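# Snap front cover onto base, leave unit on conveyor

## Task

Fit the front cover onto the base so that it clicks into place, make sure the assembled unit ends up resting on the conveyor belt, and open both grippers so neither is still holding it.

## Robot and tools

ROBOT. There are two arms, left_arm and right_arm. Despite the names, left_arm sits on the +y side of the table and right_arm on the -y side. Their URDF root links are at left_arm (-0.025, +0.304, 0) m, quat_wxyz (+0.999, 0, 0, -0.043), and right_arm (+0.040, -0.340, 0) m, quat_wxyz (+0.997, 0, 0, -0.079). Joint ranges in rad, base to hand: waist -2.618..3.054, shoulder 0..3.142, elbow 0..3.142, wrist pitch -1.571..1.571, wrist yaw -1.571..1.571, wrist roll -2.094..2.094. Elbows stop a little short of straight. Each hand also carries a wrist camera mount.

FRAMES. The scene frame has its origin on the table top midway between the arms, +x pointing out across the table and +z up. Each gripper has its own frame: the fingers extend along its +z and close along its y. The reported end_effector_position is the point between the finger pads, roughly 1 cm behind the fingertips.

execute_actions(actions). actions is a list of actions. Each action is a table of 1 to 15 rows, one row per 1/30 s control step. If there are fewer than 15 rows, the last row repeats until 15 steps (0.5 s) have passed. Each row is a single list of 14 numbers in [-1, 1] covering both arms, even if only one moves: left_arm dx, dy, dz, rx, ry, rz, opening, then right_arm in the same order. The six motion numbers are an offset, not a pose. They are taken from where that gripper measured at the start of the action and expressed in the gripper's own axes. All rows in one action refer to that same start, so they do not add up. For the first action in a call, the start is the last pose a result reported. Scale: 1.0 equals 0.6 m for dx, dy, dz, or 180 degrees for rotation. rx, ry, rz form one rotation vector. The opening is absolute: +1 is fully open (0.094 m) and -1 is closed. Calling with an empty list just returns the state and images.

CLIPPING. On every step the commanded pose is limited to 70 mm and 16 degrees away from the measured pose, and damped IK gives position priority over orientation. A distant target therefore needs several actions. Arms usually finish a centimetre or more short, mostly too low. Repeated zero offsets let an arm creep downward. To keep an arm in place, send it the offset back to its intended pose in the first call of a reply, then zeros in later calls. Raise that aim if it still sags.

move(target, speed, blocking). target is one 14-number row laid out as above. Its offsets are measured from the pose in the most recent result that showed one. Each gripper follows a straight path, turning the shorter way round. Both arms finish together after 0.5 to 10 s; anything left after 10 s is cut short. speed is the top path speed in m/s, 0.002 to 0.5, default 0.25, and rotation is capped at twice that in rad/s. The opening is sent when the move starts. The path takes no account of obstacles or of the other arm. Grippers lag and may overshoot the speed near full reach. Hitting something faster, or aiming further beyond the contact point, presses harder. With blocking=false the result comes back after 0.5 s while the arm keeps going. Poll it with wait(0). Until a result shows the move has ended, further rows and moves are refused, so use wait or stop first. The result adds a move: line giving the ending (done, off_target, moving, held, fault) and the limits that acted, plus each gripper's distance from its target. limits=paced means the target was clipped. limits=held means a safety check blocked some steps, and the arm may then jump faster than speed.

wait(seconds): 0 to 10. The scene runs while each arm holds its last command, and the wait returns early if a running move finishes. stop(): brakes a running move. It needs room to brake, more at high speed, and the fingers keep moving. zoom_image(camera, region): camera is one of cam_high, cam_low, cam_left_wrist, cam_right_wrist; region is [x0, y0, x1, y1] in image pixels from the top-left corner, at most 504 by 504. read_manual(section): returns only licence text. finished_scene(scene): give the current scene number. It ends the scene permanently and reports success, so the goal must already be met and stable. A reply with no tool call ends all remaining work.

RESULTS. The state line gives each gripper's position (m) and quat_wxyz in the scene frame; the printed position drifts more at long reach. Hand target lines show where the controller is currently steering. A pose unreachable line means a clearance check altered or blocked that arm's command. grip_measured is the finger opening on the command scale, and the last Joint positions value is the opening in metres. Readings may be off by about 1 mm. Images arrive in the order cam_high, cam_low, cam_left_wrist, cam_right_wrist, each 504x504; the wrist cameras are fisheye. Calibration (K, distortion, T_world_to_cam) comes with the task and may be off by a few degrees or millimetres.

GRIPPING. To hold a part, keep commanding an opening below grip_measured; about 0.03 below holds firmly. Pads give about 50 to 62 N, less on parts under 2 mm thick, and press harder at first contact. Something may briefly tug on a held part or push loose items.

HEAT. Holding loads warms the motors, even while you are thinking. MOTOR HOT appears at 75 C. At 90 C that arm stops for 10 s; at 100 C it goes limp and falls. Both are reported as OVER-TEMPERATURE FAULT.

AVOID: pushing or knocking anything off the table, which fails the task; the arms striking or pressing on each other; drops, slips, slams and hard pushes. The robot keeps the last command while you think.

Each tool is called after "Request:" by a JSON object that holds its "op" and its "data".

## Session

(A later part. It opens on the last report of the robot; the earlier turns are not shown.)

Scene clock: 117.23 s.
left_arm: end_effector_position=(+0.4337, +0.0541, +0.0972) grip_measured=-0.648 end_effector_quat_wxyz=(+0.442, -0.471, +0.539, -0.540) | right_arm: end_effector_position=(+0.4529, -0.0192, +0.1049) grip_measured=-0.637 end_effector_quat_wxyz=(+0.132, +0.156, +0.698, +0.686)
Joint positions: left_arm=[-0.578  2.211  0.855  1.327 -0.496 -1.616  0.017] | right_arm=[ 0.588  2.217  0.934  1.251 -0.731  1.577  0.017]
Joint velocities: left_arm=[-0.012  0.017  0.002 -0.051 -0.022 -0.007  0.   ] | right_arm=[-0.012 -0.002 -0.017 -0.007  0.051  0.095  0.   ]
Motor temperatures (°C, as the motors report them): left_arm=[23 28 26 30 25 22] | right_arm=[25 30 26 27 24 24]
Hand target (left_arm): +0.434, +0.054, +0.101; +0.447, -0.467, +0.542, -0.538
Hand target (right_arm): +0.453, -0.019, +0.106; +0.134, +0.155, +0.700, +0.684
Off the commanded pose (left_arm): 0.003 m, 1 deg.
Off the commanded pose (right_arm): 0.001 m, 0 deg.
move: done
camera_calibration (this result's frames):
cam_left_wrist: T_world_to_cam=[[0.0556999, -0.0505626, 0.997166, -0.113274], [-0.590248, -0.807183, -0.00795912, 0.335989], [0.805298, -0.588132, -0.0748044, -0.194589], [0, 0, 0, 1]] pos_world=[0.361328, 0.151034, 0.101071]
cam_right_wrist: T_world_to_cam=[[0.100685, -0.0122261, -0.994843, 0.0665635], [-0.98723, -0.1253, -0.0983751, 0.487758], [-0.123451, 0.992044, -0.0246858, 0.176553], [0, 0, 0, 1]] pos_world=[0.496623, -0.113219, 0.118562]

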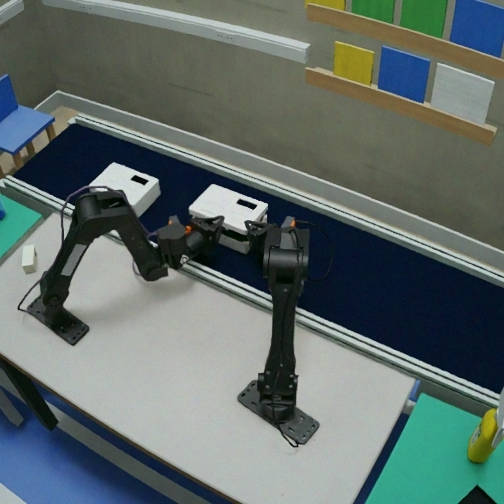

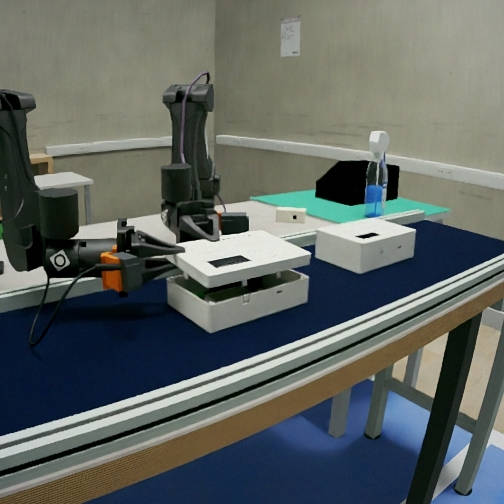

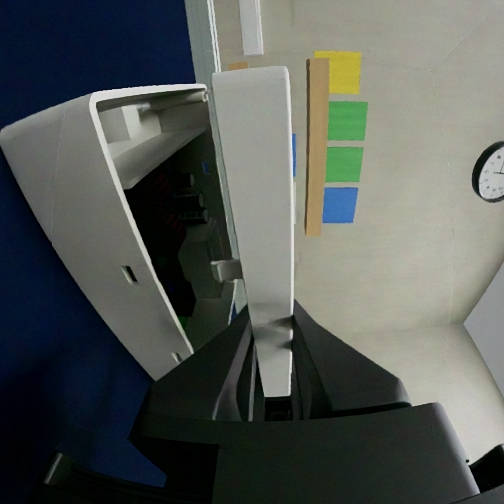

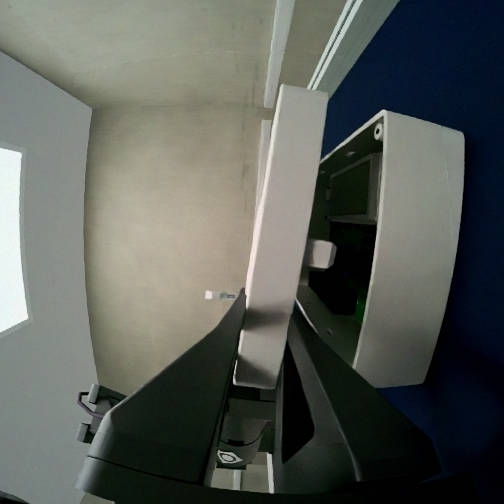

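Left opens and withdraws.

Request:
{"op": "move", "data": {"target": [0,0,0,0,0,0,-0.25,0,0.004,0,0,0,0,-0.78]}}

Request:
{"op": "move", "data": {"target": [0,-0.004,-0.06,0,0,0,-0.25,0,0.004,0,0,0,0,-0.78], "speed": 0.1}}

Scene clock: 118.03 s.
left_arm: end_effector_position=(+0.4337, +0.0541, +0.0973) grip_measured=-0.253 end_effector_quat_wxyz=(+0.442, -0.472, +0.539, -0.541) | right_arm: end_effector_position=(+0.4528, -0.0192, +0.1023) grip_measured=-0.643 end_effector_quat_wxyz=(+0.129, +0.159, +0.701, +0.683)
Joint positions: left_arm=[-0.578  2.211  0.855  1.328 -0.496 -1.619  0.035] | right_arm=[ 0.588  2.217  0.934  1.238 -0.731  1.578  0.017]
Joint velocities: left_arm=[-0.022 -0.007  0.007  0.022 -0.037 -0.037  0.001] | right_arm=[-0.002  0.002 -0.017 -0.007 -0.037 -0.051  0.   ]
Motor temperatures (°C, as the motors report them): left_arm=[23 28 26 30 25 22] | right_arm=[25 30 26 28 24 24]
Hand target (left_arm): +0.434, +0.054, +0.097; +0.442, -0.471, +0.539, -0.540
Hand target (right_arm): +0.453, -0.019, +0.107; +0.132, +0.156, +0.699, +0.686
Off the commanded pose (left_arm): 0.000 m, 0 deg.
Off the commanded pose (right_arm): 0.005 m, 1 deg.
move: done
camera_calibration (this result's frames):
cam_left_wrist: T_world_to_cam=[[0.0557822, -0.0480752, 0.997285, -0.113542], [-0.590202, -0.807234, -0.00590124, 0.335772], [0.805326, -0.58827, -0.0734034, -0.194726], [0, 0, 0, 1]] pos_world=[0.361325, 0.151037, 0.100922]
cam_right_wrist: T_world_to_cam=[[0.0885944, -0.0171393, -0.99592, 0.0695216], [-0.988351, -0.125733, -0.0857572, 0.486619], [-0.12375, 0.991916, -0.0280788, 0.177001], [0, 0, 0, 1]] pos_world=[0.496695, -0.113195, 0.115939]

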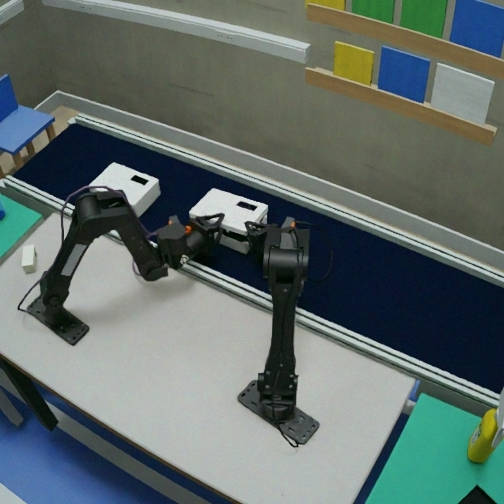

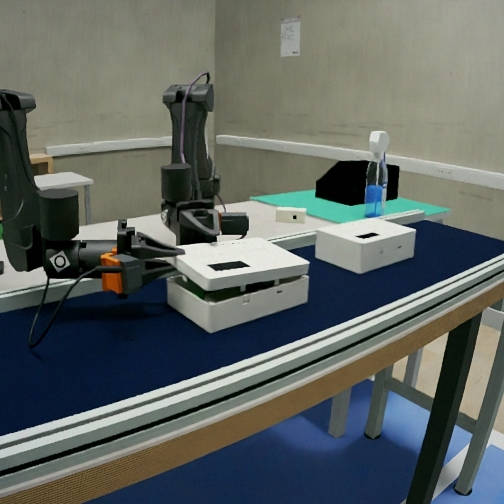

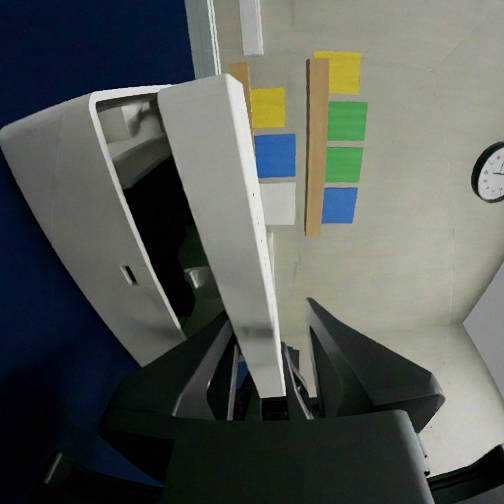

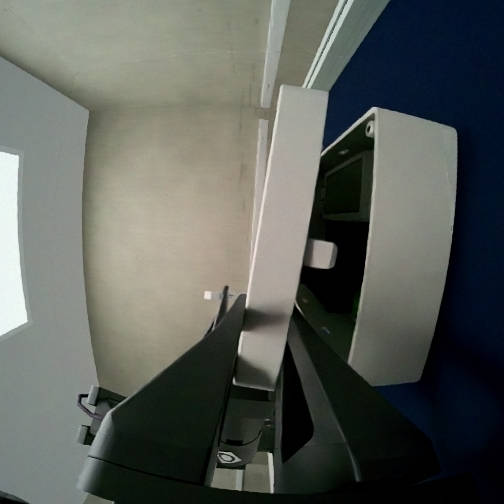

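Scene clock: 118.90 s.
left_arm: end_effector_position=(+0.4027, +0.0580, +0.0980) grip_measured=-0.253 end_effector_quat_wxyz=(+0.439, -0.470, +0.541, -0.541) | right_arm: end_effector_position=(+0.4527, -0.0193, +0.1002) grip_measured=-0.643 end_effector_quat_wxyz=(+0.126, +0.163, +0.703, +0.681)
Joint positions: left_arm=[-0.623  2.155  0.733  1.389 -0.533 -1.622  0.035] | right_arm=[ 0.588  2.217  0.934  1.228 -0.731  1.579  0.017]
Joint velocities: left_arm=[ 0.002 -0.007 -0.017  0.022 -0.037 -0.007  0.   ] | right_arm=[ 0.027 -0.002 -0.022  0.007  0.037  0.007 -0.001]
Motor temperatures (°C, as the motors report them): left_arm=[23 28 26 30 25 22] | right_arm=[25 30 26 28 24 24]
Hand target (left_arm): +0.398, +0.060, +0.101; +0.442, -0.472, +0.539, -0.541
Hand target (right_arm): +0.453, -0.019, +0.105; +0.129, +0.159, +0.701, +0.683
Off the commanded pose (left_arm): 0.006 m, 0 deg.
Off the commanded pose (right_arm): 0.004 m, 1 deg.
move: done
camera_calibration (this result's frames):
cam_left_wrist: T_world_to_cam=[[0.0588207, -0.048893, 0.997071, -0.113517], [-0.595994, -0.802978, -0.00421556, 0.322623], [0.800831, -0.594, -0.0763716, -0.164978], [0, 0, 0, 1]] pos_world=[0.331079, 0.155512, 0.101945]
cam_right_wrist: T_world_to_cam=[[0.0789144, -0.0212588, -0.996655, 0.0718254], [-0.989136, -0.126052, -0.0756304, 0.485672], [-0.124022, 0.991796, -0.0309752, 0.177386], [0, 0, 0, 1]] pos_world=[0.496728, -0.113184, 0.113811]

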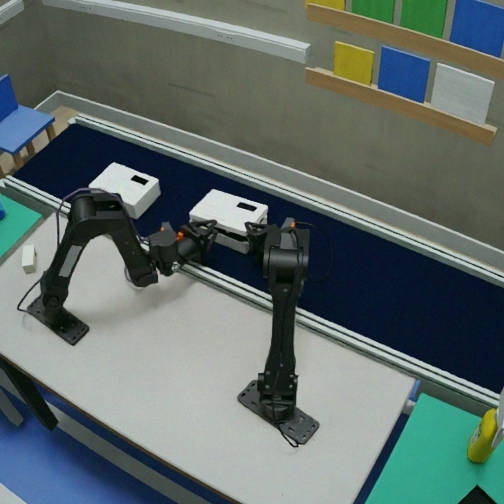

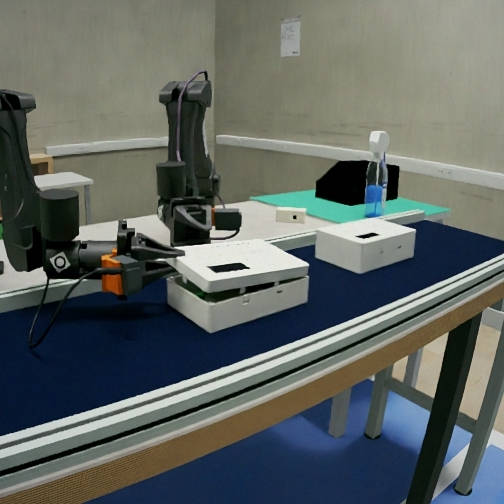

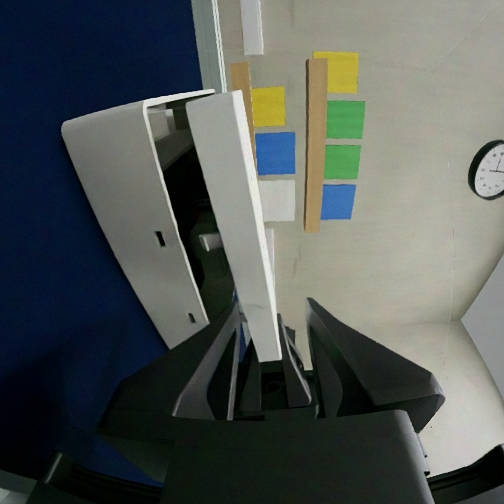

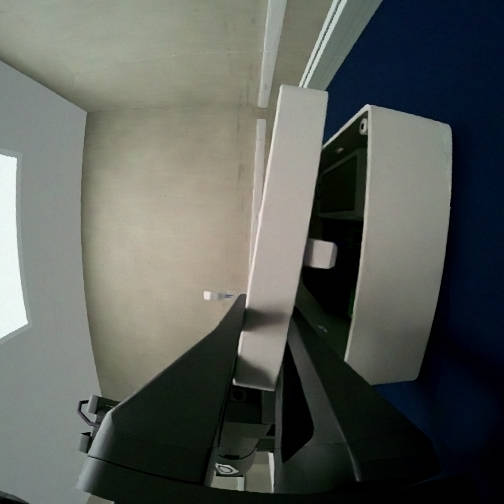

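Request:
{"op": "move", "data": {"target": [0,-0.004,0,0,0,0,-0.25,0,0.006,0,-0.03,0,-0.03,-0.78], "speed": 0.06}}

Request:
{"op": "zoom_image", "data": {"camera": "cam_low", "region": [140,200,320,340]}}

Scene clock: 120.80 s.
left_arm: end_effector_position=(+0.4028, +0.0582, +0.0983) grip_measured=-0.253 end_effector_quat_wxyz=(+0.439, -0.471, +0.540, -0.542) | right_arm: end_effector_position=(+0.4515, -0.0196, +0.0967) grip_measured=-0.643 end_effector_quat_wxyz=(+0.150, +0.138, +0.685, +0.699)
Joint positions: left_arm=[-0.623  2.155  0.733  1.39  -0.534 -1.624  0.035] | right_arm=[ 0.588  2.29   0.934  1.387 -0.733  1.579  0.017]
Joint velocities: left_arm=[-0.007 -0.007  0.007  0.037 -0.007 -0.051  0.   ] | right_arm=[-0.022 -0.002  0.002 -0.022 -0.051 -0.037  0.001]
Motor temperatures (°C, as the motors report them): left_arm=[23 28 26 30 25 22] | right_arm=[25 30 26 28 24 24]
Hand target (left_arm): +0.403, +0.058, +0.100; +0.439, -0.470, +0.541, -0.542
Hand target (right_arm): +0.453, -0.019, +0.104; +0.165, +0.124, +0.677, +0.707
Off the commanded pose (left_arm): 0.002 m, 0 deg.
Off the commanded pose (right_arm): 0.007 m, 3 deg.
move: off_target (right_arm)
camera_calibration (this result's frames):
cam_left_wrist: T_world_to_cam=[[0.0582488, -0.0466119, 0.997213, -0.113685], [-0.595039, -0.803692, -0.00280914, 0.322325], [0.801583, -0.593217, -0.07455, -0.165403], [0, 0, 0, 1]] pos_world=[0.331002, 0.155631, 0.101943]
cam_right_wrist: T_world_to_cam=[[0.156395, 0.0143416, -0.98759, 0.0332606], [-0.979912, -0.123022, -0.156966, 0.48799], [-0.123747, 0.9923, -0.00518656, 0.174881], [0, 0, 0, 1]] pos_world=[0.494627, -0.113978, 0.110353]

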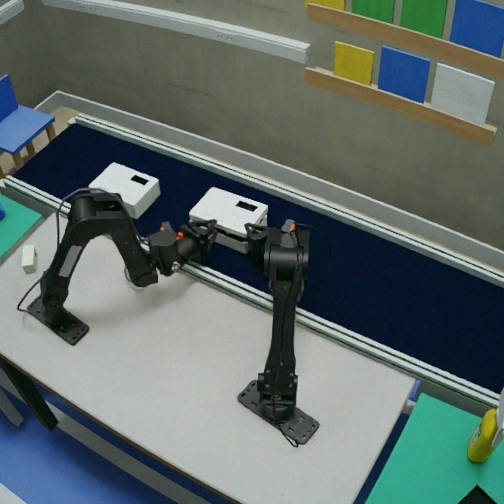

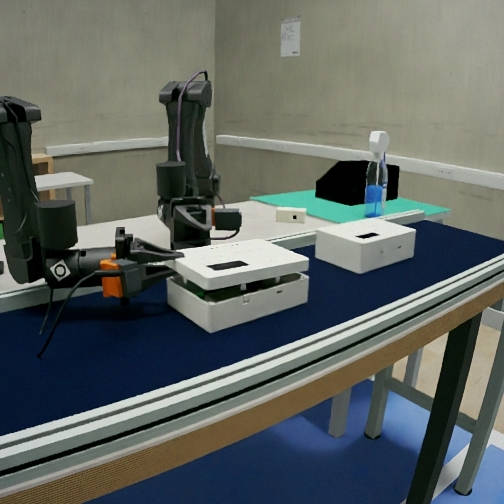

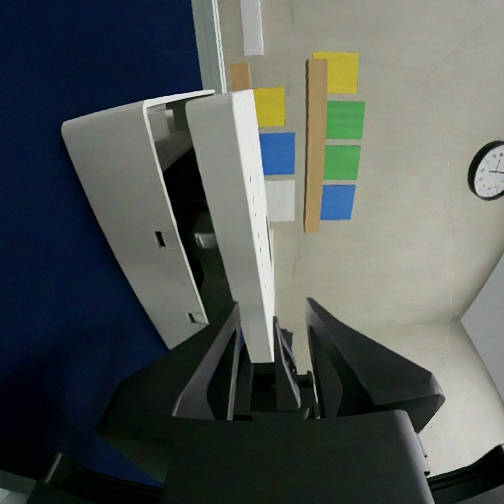

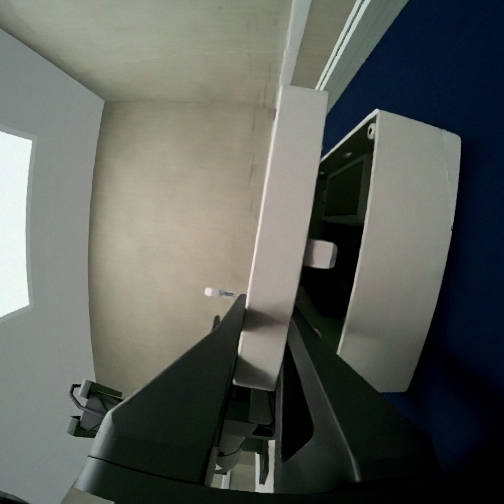

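Region (140, 200, 320, 340) of cam_low's 504x504 image, scaled by 2.800, with more detail than that image has.

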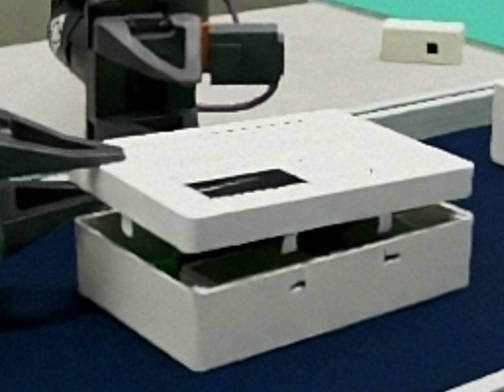

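Request:
{"op": "execute_actions", "data": {"actions": []}}

Scene clock: 121.20 s.
left_arm: end_effector_position=(+0.4028, +0.0582, +0.0983) grip_measured=-0.253 end_effector_quat_wxyz=(+0.439, -0.471, +0.540, -0.542) | right_arm: end_effector_position=(+0.4515, -0.0196, +0.0971) grip_measured=-0.643 end_effector_quat_wxyz=(+0.150, +0.137, +0.685, +0.700)
Joint positions: left_arm=[-0.623  2.155  0.733  1.39  -0.534 -1.624  0.035] | right_arm=[ 0.588  2.29   0.934  1.389 -0.733  1.579  0.017]
Joint velocities: left_arm=[-0.012 -0.002  0.007  0.081 -0.007 -0.081  0.   ] | right_arm=[-0.037  0.002 -0.022 -0.037  0.037  0.007  0.001]
Motor temperatures (°C, as the motors report them): left_arm=[23 28 26 30 25 22] | right_arm=[25 30 26 28 24 24]
Hand target (left_arm): +0.403, +0.058, +0.100; +0.439, -0.470, +0.541, -0.542
Hand target (right_arm): +0.453, -0.019, +0.104; +0.165, +0.124, +0.677, +0.707
Off the commanded pose (left_arm): 0.002 m, 0 deg.
Off the commanded pose (right_arm): 0.007 m, 3 deg.
camera_calibration (this result's frames):
cam_left_wrist: T_world_to_cam=[[0.0582488, -0.0466119, 0.997213, -0.113685], [-0.595039, -0.803692, -0.00280914, 0.322325], [0.801583, -0.593217, -0.07455, -0.165403], [0, 0, 0, 1]] pos_world=[0.331002, 0.155631, 0.101943]
cam_right_wrist: T_world_to_cam=[[0.158108, 0.0151253, -0.987306, 0.0328589], [-0.979638, -0.122897, -0.158762, 0.488093], [-0.123738, 0.992304, -0.00461369, 0.174827], [0, 0, 0, 1]] pos_world=[0.494592, -0.113994, 0.110739]

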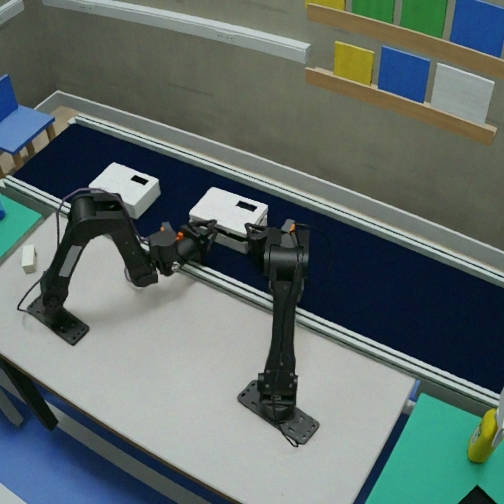

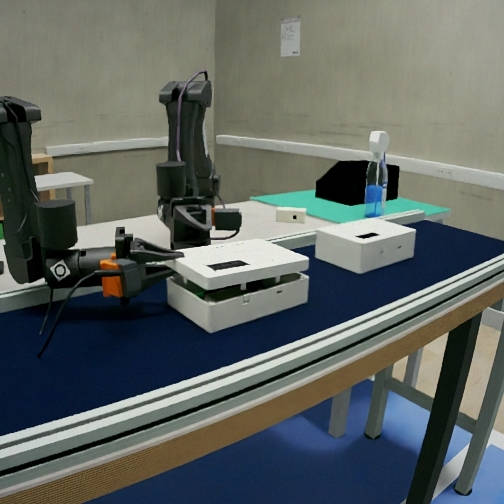

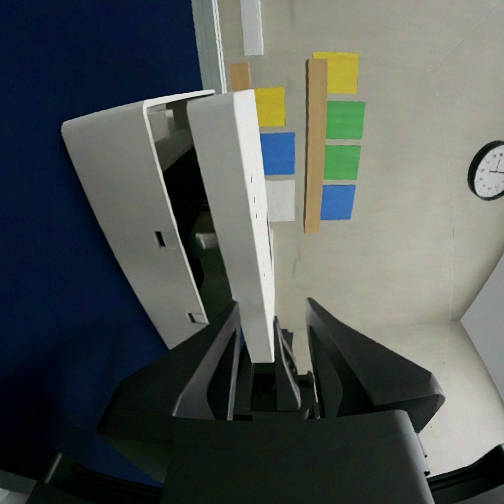

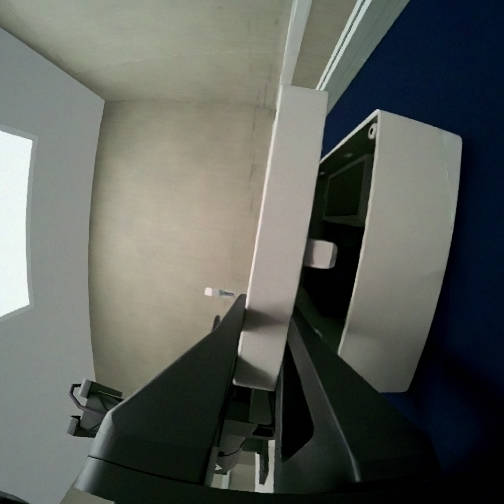

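Request:
{"op": "zoom_image", "data": {"camera": "cam_low", "region": [140, 200, 320, 340]}}

Request:
{"op": "zoom_image", "data": {"camera": "cam_high", "region": [150, 170, 290, 270]}}

Region (140, 200, 320, 340) of cam_low's 504x504 image, scaled by 2.800, with more detail than that image has.

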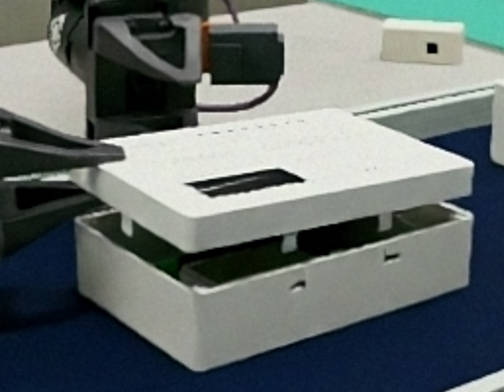

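Region (150, 170, 290, 270) of cam_high's 504x504 image, scaled by 3.600, with more detail than that image has; it fills the top 360 rows of this view, and the rest is white.

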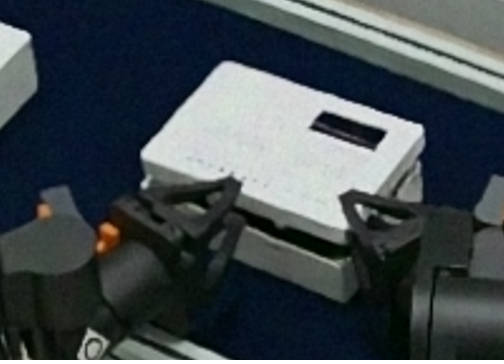

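Request:
{"op": "move", "data": {"target": [0,0,-0.03,0,0,0,-0.25, -0.005,-0.003,0.008,0,0,0,-0.78], "speed": 0.02}}

Request:
{"op": "zoom_image", "data": {"camera": "cam_low", "region": [140, 200, 320, 340]}}

Scene clock: 122.70 s.
left_arm: end_effector_position=(+0.3902, +0.0602, +0.0964) grip_measured=-0.253 end_effector_quat_wxyz=(+0.437, -0.471, +0.542, -0.543) | right_arm: end_effector_position=(+0.4516, -0.0196, +0.0930) grip_measured=-0.643 end_effector_quat_wxyz=(+0.144, +0.143, +0.689, +0.695)
Joint positions: left_arm=[-0.641  2.142  0.685  1.422 -0.549 -1.627  0.035] | right_arm=[ 0.588  2.29   0.934  1.368 -0.733  1.579  0.017]
Joint velocities: left_arm=[ 0.017 -0.002  0.007 -0.051  0.007 -0.051 -0.   ] | right_arm=[-0.002 -0.007  0.002 -0.066 -0.007 -0.007 -0.   ]
Motor temperatures (°C, as the motors report them): left_arm=[23 28 26 30 25 22] | right_arm=[25 30 26 29 24 24]
Hand target (left_arm): +0.385, +0.061, +0.099; +0.439, -0.471, +0.540, -0.542
Hand target (right_arm): +0.456, -0.016, +0.095; +0.150, +0.137, +0.685, +0.700
Off the commanded pose (left_arm): 0.006 m, 0 deg.
Off the commanded pose (right_arm): 0.006 m, 1 deg.
move: done
camera_calibration (this result's frames):
cam_left_wrist: T_world_to_cam=[[0.0602698, -0.0459866, 0.997122, -0.111841], [-0.598652, -0.801009, -0.00075724, 0.317458], [0.798739, -0.596884, -0.0758067, -0.152831], [0, 0, 0, 1]] pos_world=[0.31886, 0.157921, 0.100174]
cam_right_wrist: T_world_to_cam=[[0.139929, 0.0068076, -0.990138, 0.0371059], [-0.982382, -0.124152, -0.139687, 0.486964], [-0.123879, 0.99224, -0.0106849, 0.175409], [0, 0, 0, 1]] pos_world=[0.494922, -0.113843, 0.106637]

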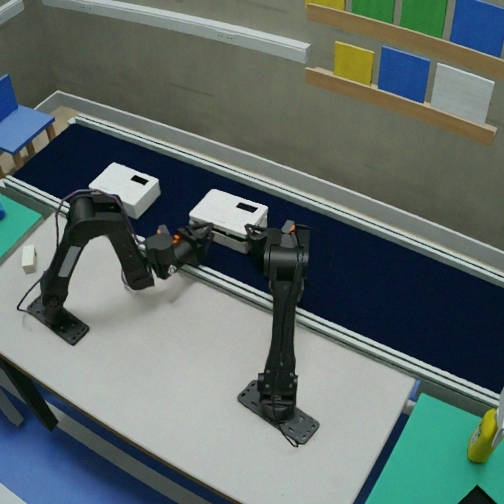

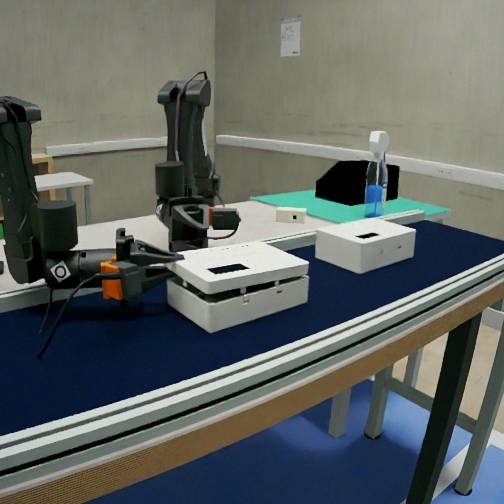

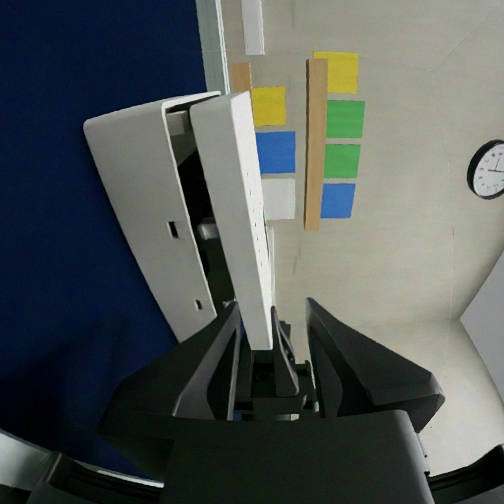

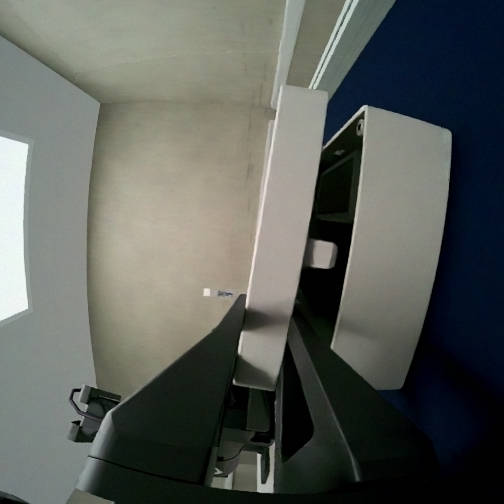

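Region (140, 200, 320, 340) of cam_low's 504x504 image, scaled by 2.800, with more detail than that image has.

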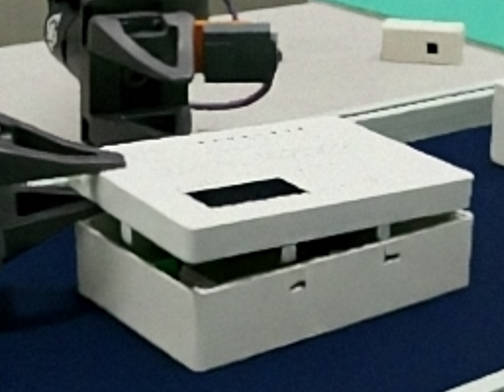

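Request:
{"op": "move", "data": {"target": [0,0,0,0,0,0,-0.25, -0.007,0.004,0.014,0,0,0,-0.78], "speed": 0.02}}

Request:
{"op": "zoom_image", "data": {"camera": "cam_low", "region": [140, 200, 320, 340]}}

Scene clock: 123.70 s.
left_arm: end_effector_position=(+0.3902, +0.0603, +0.0965) grip_measured=-0.253 end_effector_quat_wxyz=(+0.437, -0.471, +0.541, -0.543) | right_arm: end_effector_position=(+0.4515, -0.0196, +0.0885) grip_measured=-0.643 end_effector_quat_wxyz=(+0.137, +0.150, +0.694, +0.691)
Joint positions: left_arm=[-0.641  2.142  0.685  1.423 -0.549 -1.628  0.035] | right_arm=[ 0.588  2.29   0.934  1.346 -0.733  1.582  0.017]
Joint velocities: left_arm=[-0.007 -0.007 -0.007  0.066 -0.037  0.007  0.   ] | right_arm=[-0.017  0.002 -0.012  0.007 -0.022  0.037  0.   ]
Motor temperatures (°C, as the motors report them): left_arm=[23 28 26 30 25 22] | right_arm=[25 30 26 29 24 24]
Hand target (left_arm): +0.390, +0.060, +0.096; +0.437, -0.471, +0.542, -0.543
Hand target (right_arm): +0.458, -0.014, +0.096; +0.144, +0.143, +0.689, +0.696
Off the commanded pose (left_arm): 0.000 m, 0 deg.
Off the commanded pose (right_arm): 0.012 m, 1 deg.
move: off_target (right_arm)
camera_calibration (this result's frames):
cam_left_wrist: T_world_to_cam=[[0.0602726, -0.0442079, 0.997203, -0.11204], [-0.598005, -0.801492, 0.00061276, 0.317224], [0.799223, -0.596369, -0.0747445, -0.15309], [0, 0, 0, 1]] pos_world=[0.318807, 0.158001, 0.100089]
cam_right_wrist: T_world_to_cam=[[0.116851, -0.000870817, -0.993149, 0.0432144], [-0.985259, -0.125908, -0.115812, 0.485373], [-0.124944, 0.992042, -0.0155704, 0.176201], [0, 0, 0, 1]] pos_world=[0.495184, -0.113649, 0.101874]

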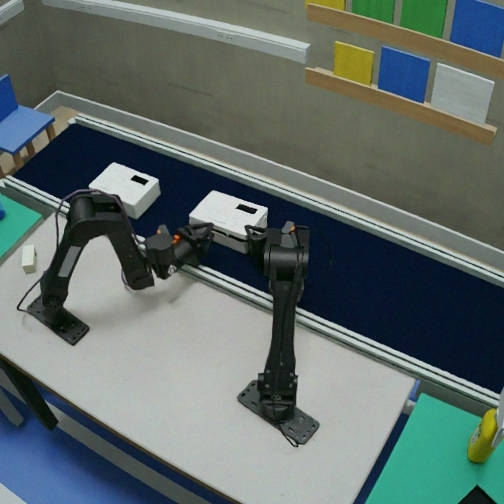

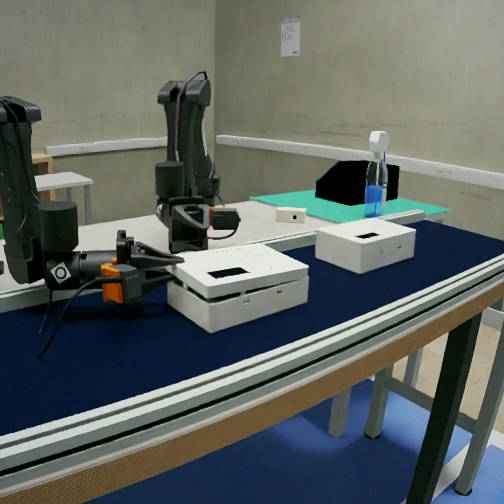

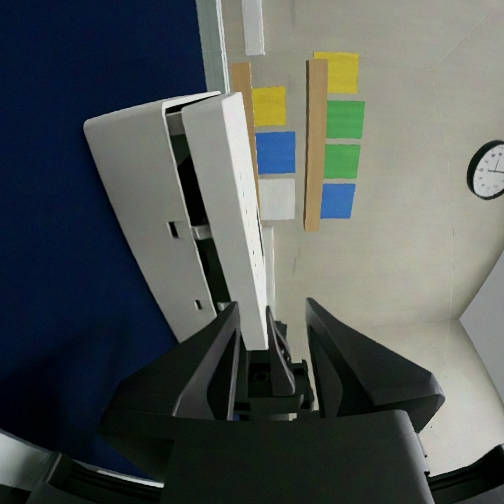

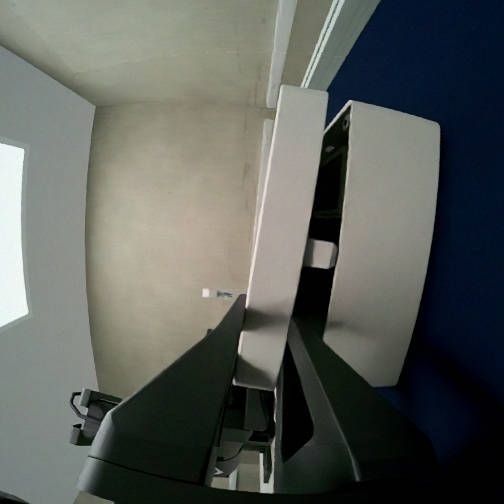

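Region (140, 200, 320, 340) of cam_low's 504x504 image, scaled by 2.800, with more detail than that image has.

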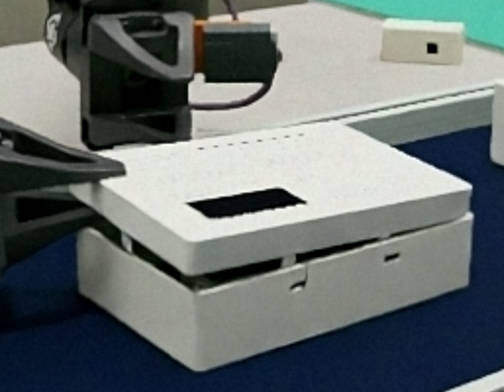

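Request:
{"op": "zoom_image", "data": {"camera": "cam_left_wrist", "region": [120, 80, 300, 340]}}

Request:
{"op": "zoom_image", "data": {"camera": "cam_high", "region": [170, 180, 280, 260]}}

Region (120, 80, 300, 340) of cam_left_wrist's 504x504 image, scaled by 1.938, with more detail than that image has; it fills the left 349 columns of this view, and the rest is white.

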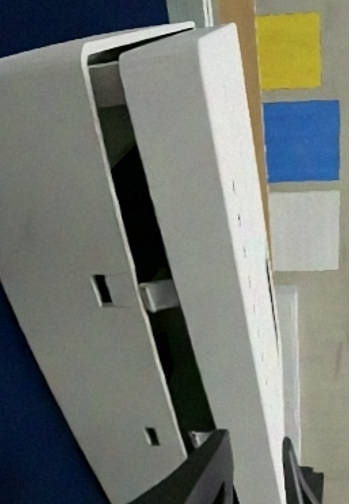

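Region (170, 180, 280, 260) of cam_high's 504x504 image, scaled by 4.582, with more detail than that image has; it fills the top 367 rows of this view, and the rest is white.

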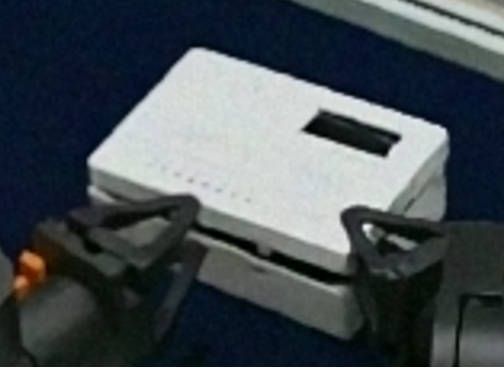

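Request:
{"op": "move", "data": {"target": [0,0,0,0,0,0,-0.25, -0.009,0.014,0.02,-0.008,0,-0.007,-0.78], "speed": 0.02}}

Request:
{"op": "zoom_image", "data": {"camera": "cam_low", "region": [140, 200, 320, 340]}}

Request:
{"op": "zoom_image", "data": {"camera": "cam_left_wrist", "region": [120, 80, 300, 340]}}

Scene clock: 125.30 s.
left_arm: end_effector_position=(+0.3902, +0.0603, +0.0965) grip_measured=-0.253 end_effector_quat_wxyz=(+0.436, -0.472, +0.541, -0.543) | right_arm: end_effector_position=(+0.4557, -0.0176, +0.0893) grip_measured=-0.643 end_effector_quat_wxyz=(+0.137, +0.150, +0.693, +0.692)
Joint positions: left_arm=[-0.641  2.142  0.685  1.423 -0.549 -1.629  0.035] | right_arm=[ 0.588  2.299  0.956  1.336 -0.733  1.585  0.017]
Joint velocities: left_arm=[-0.012 -0.002  0.012  0.022  0.037 -0.022 -0.001] | right_arm=[ 0.007  0.002  0.002 -0.051 -0.022 -0.022  0.002]
Motor temperatures (°C, as the motors report them): left_arm=[23 28 26 30 25 22] | right_arm=[25 30 26 29 24 24]
Hand target (left_arm): +0.390, +0.060, +0.097; +0.437, -0.471, +0.541, -0.543
Hand target (right_arm): +0.461, -0.011, +0.097; +0.146, +0.141, +0.686, +0.698
Off the commanded pose (left_arm): 0.000 m, 0 deg.
Off the commanded pose (right_arm): 0.012 m, 2 deg.
move: off_target (right_arm)
camera_calibration (this result's frames):
cam_left_wrist: T_world_to_cam=[[0.0604747, -0.0430829, 0.99724, -0.11219], [-0.597978, -0.801511, 0.00163567, 0.317116], [0.799228, -0.596426, -0.0742337, -0.153137], [0, 0, 0, 1]] pos_world=[0.318804, 0.158003, 0.0999936]
cam_right_wrist: T_world_to_cam=[[0.11717, 0.00174926, -0.99311, 0.0433393], [-0.985224, -0.125583, -0.116461, 0.489945], [-0.124921, 0.992082, -0.0129911, 0.174572], [0, 0, 0, 1]] pos_world=[0.499435, -0.111737, 0.102368]

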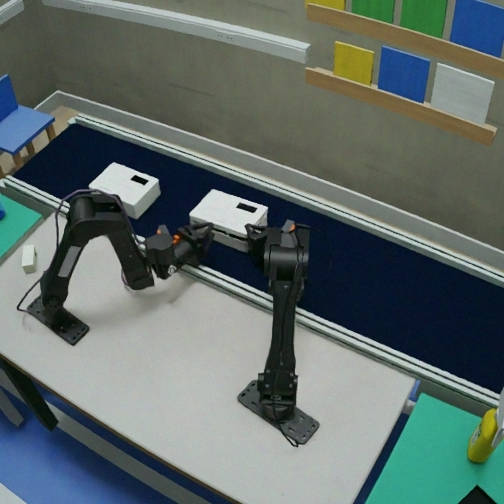

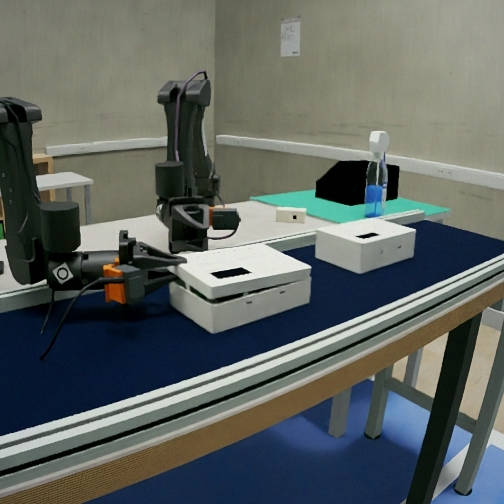

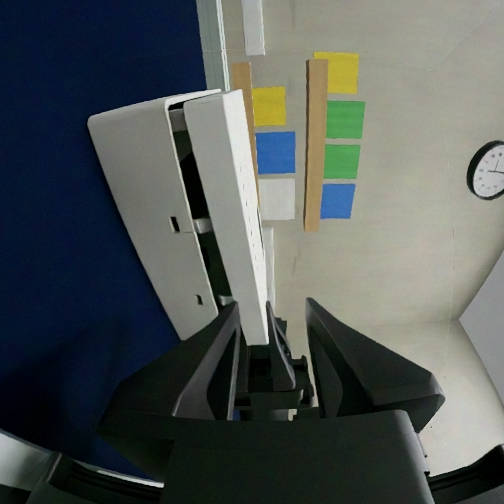

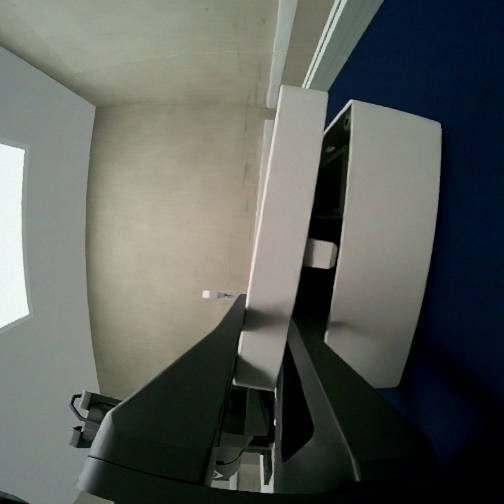

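Region (140, 200, 320, 340) of cam_low's 504x504 image, scaled by 2.800, with more detail than that image has.

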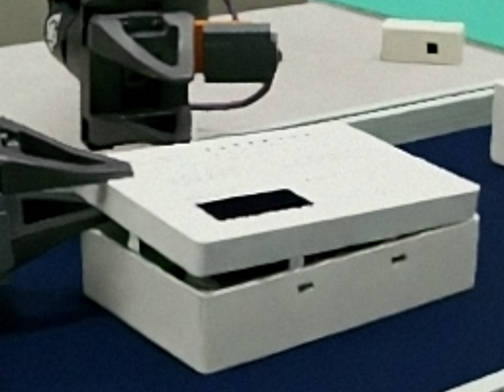

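Region (120, 80, 300, 340) of cam_left_wrist's 504x504 image, scaled by 1.938, with more detail than that image has; it fills the left 349 columns of this view, and the rest is white.

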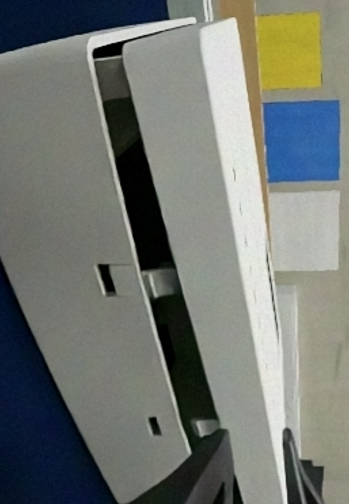

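Request:
{"op": "move", "data": {"target": [0,0,0,0,0,0,-1, 0,0.022,0.0,-0.012,0,-0.012,-0.78], "speed": 0.03}}

Request:
{"op": "move", "data": {"target": [0,0,0,0,0,0,-1, -0.011,0.012,0.016,-0.004,0,-0.004,-0.78], "speed": 0.02}}

Request:
{"op": "zoom_image", "data": {"camera": "cam_low", "region": [140, 200, 320, 340]}}

Request:
{"op": "zoom_image", "data": {"camera": "cam_left_wrist", "region": [120, 80, 300, 340]}}

Scene clock: 127.57 s.
left_arm: end_effector_position=(+0.3902, +0.0603, +0.0965) grip_measured=-0.997 end_effector_quat_wxyz=(+0.436, -0.472, +0.540, -0.544) | right_arm: end_effector_position=(+0.4557, -0.0176, +0.0894) grip_measured=-0.643 end_effector_quat_wxyz=(+0.137, +0.150, +0.693, +0.692)
Joint positions: left_arm=[-0.641  2.142  0.685  1.423 -0.549 -1.631  0.   ] | right_arm=[ 0.588  2.299  0.956  1.337 -0.734  1.585  0.017]
Joint velocities: left_arm=[ 0.002 -0.017  0.022 -0.037  0.022 -0.007 -0.001] | right_arm=[-0.022  0.002 -0.012 -0.007  0.037 -0.051 -0.001]
Motor temperatures (°C, as the motors report them): left_arm=[23 28 26 30 25 22] | right_arm=[25 30 26 29 24 24]
Hand target (left_arm): +0.390, +0.060, +0.097; +0.436, -0.472, +0.541, -0.543
Hand target (right_arm): +0.456, -0.018, +0.102; +0.152, +0.135, +0.682, +0.702
Off the commanded pose (left_arm): 0.000 m, 0 deg.
Off the commanded pose (right_arm): 0.013 m, 3 deg.
move: off_target (right_arm)
camera_calibration (this result's frames):
cam_left_wrist: T_world_to_cam=[[0.0607442, -0.0415828, 0.997287, -0.11239], [-0.597942, -0.801534, 0.00299957, 0.316971], [0.799235, -0.596502, -0.0735526, -0.153201], [0, 0, 0, 1]] pos_world=[0.318801, 0.158005, 0.0998661]
cam_right_wrist: T_world_to_cam=[[0.117857, 0.00211145, -0.993028, 0.0431862], [-0.985095, -0.125921, -0.117183, 0.489906], [-0.125291, 0.992038, -0.0127607, 0.174686], [0, 0, 0, 1]] pos_world=[0.499401, -0.111697, 0.102523]

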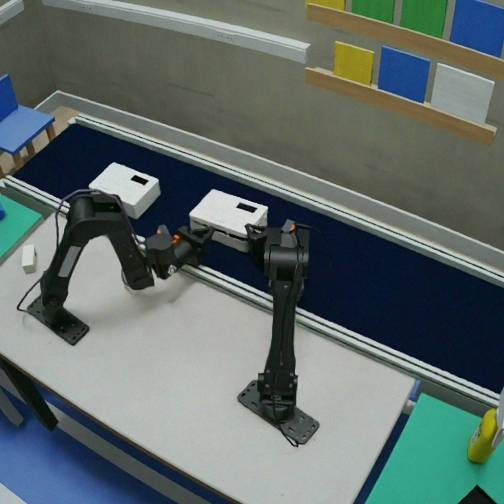

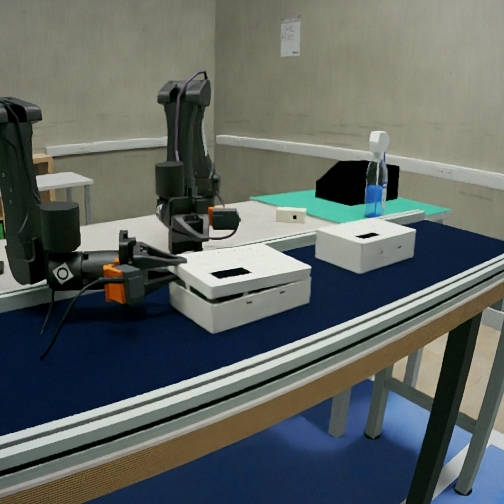

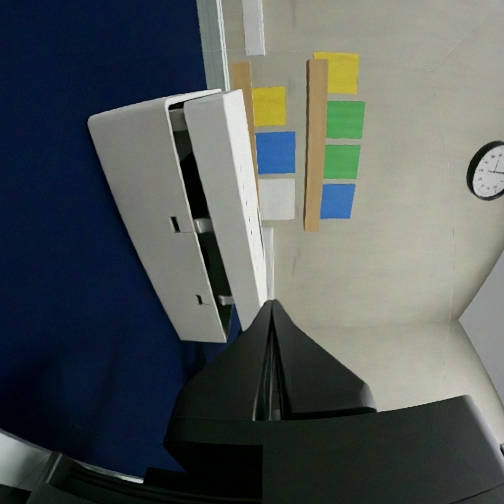

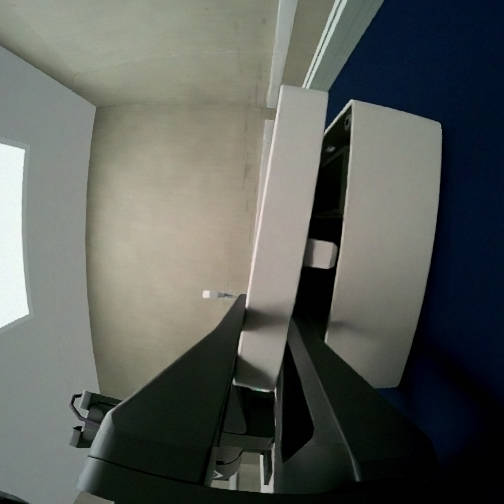

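Scene clock: 128.47 s.
left_arm: end_effector_position=(+0.3902, +0.0603, +0.0965) grip_measured=-0.997 end_effector_quat_wxyz=(+0.435, -0.472, +0.540, -0.544) | right_arm: end_effector_position=(+0.4592, -0.0159, +0.0901) grip_measured=-0.643 end_effector_quat_wxyz=(+0.134, +0.152, +0.694, +0.691)
Joint positions: left_arm=[-0.641  2.142  0.685  1.423 -0.549 -1.632  0.   ] | right_arm=[ 0.588  2.299  0.974  1.312 -0.734  1.585  0.017]
Joint velocities: left_arm=[-0.002  0.002 -0.012  0.007  0.037  0.007  0.001] | right_arm=[-0.017  0.007 -0.022  0.007  0.022 -0.066 -0.   ]
Motor temperatures (°C, as the motors report them): left_arm=[23 28 26 30 25 22] | right_arm=[25 30 26 30 24 24]
Hand target (left_arm): +0.390, +0.060, +0.097; +0.436, -0.472, +0.540, -0.544
Hand target (right_arm): +0.465, -0.012, +0.097; +0.142, +0.145, +0.689, +0.696
Off the commanded pose (left_arm): 0.000 m, 0 deg.
Off the commanded pose (right_arm): 0.010 m, 1 deg.
move: done
camera_calibration (this result's frames):
cam_left_wrist: T_world_to_cam=[[0.0610136, -0.0400827, 0.997332, -0.11259], [-0.597905, -0.801555, 0.00436349, 0.316826], [0.799242, -0.596576, -0.0728714, -0.153265], [0, 0, 0, 1]] pos_world=[0.318798, 0.158007, 0.0997386]
cam_right_wrist: T_world_to_cam=[[0.111305, -0.000529846, -0.993786, 0.0464764], [-0.985797, -0.126602, -0.110342, 0.49342], [-0.125757, 0.991953, -0.0146137, 0.173844], [0, 0, 0, 1]] pos_world=[0.503101, -0.109952, 0.103173]

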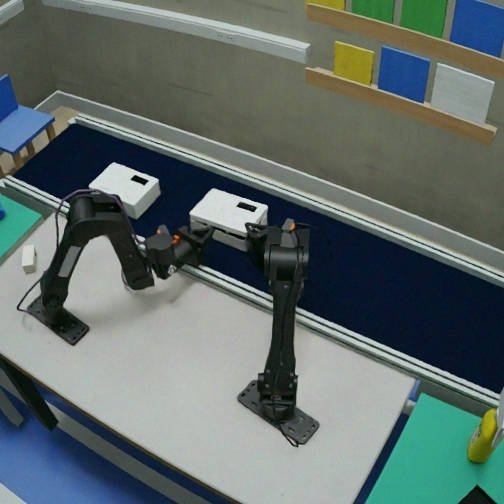

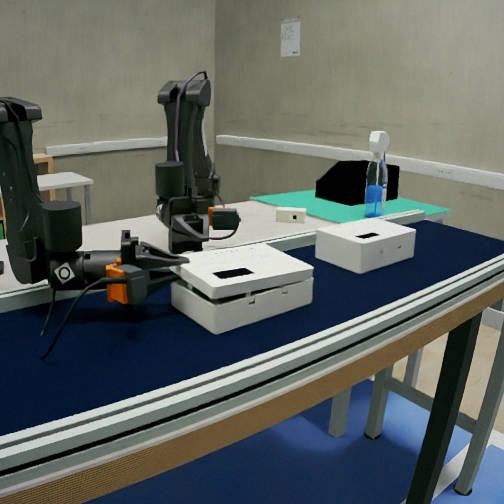

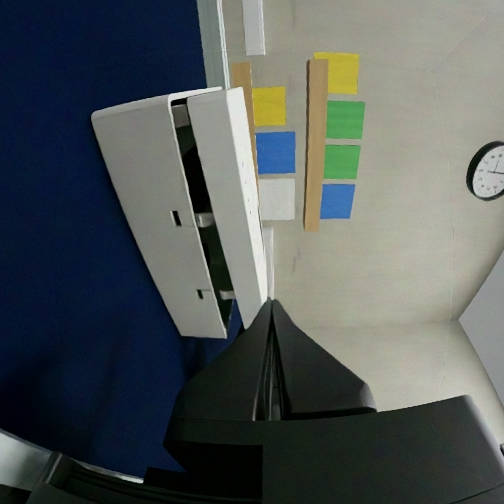

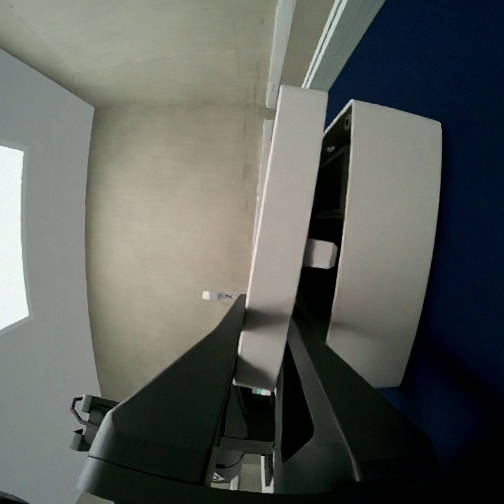

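Region (140, 200, 320, 340) of cam_low's 504x504 image, scaled by 2.800, with more detail than that image has.

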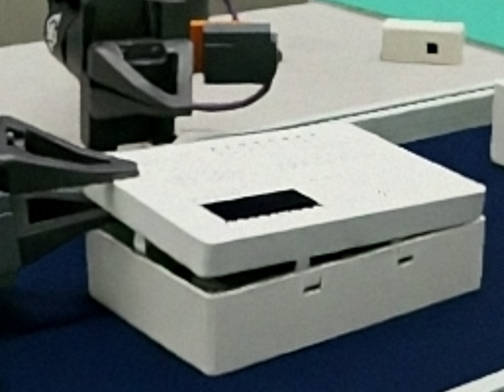

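Region (120, 80, 300, 340) of cam_left_wrist's 504x504 image, scaled by 1.938, with more detail than that image has; it fills the left 349 columns of this view, and the rest is white.

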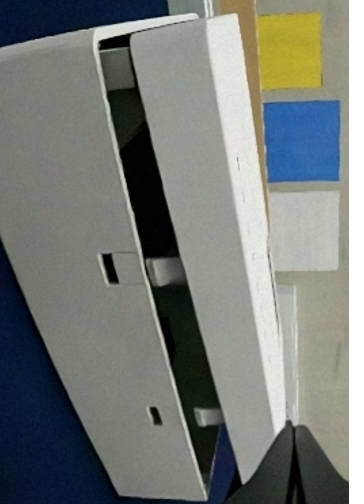

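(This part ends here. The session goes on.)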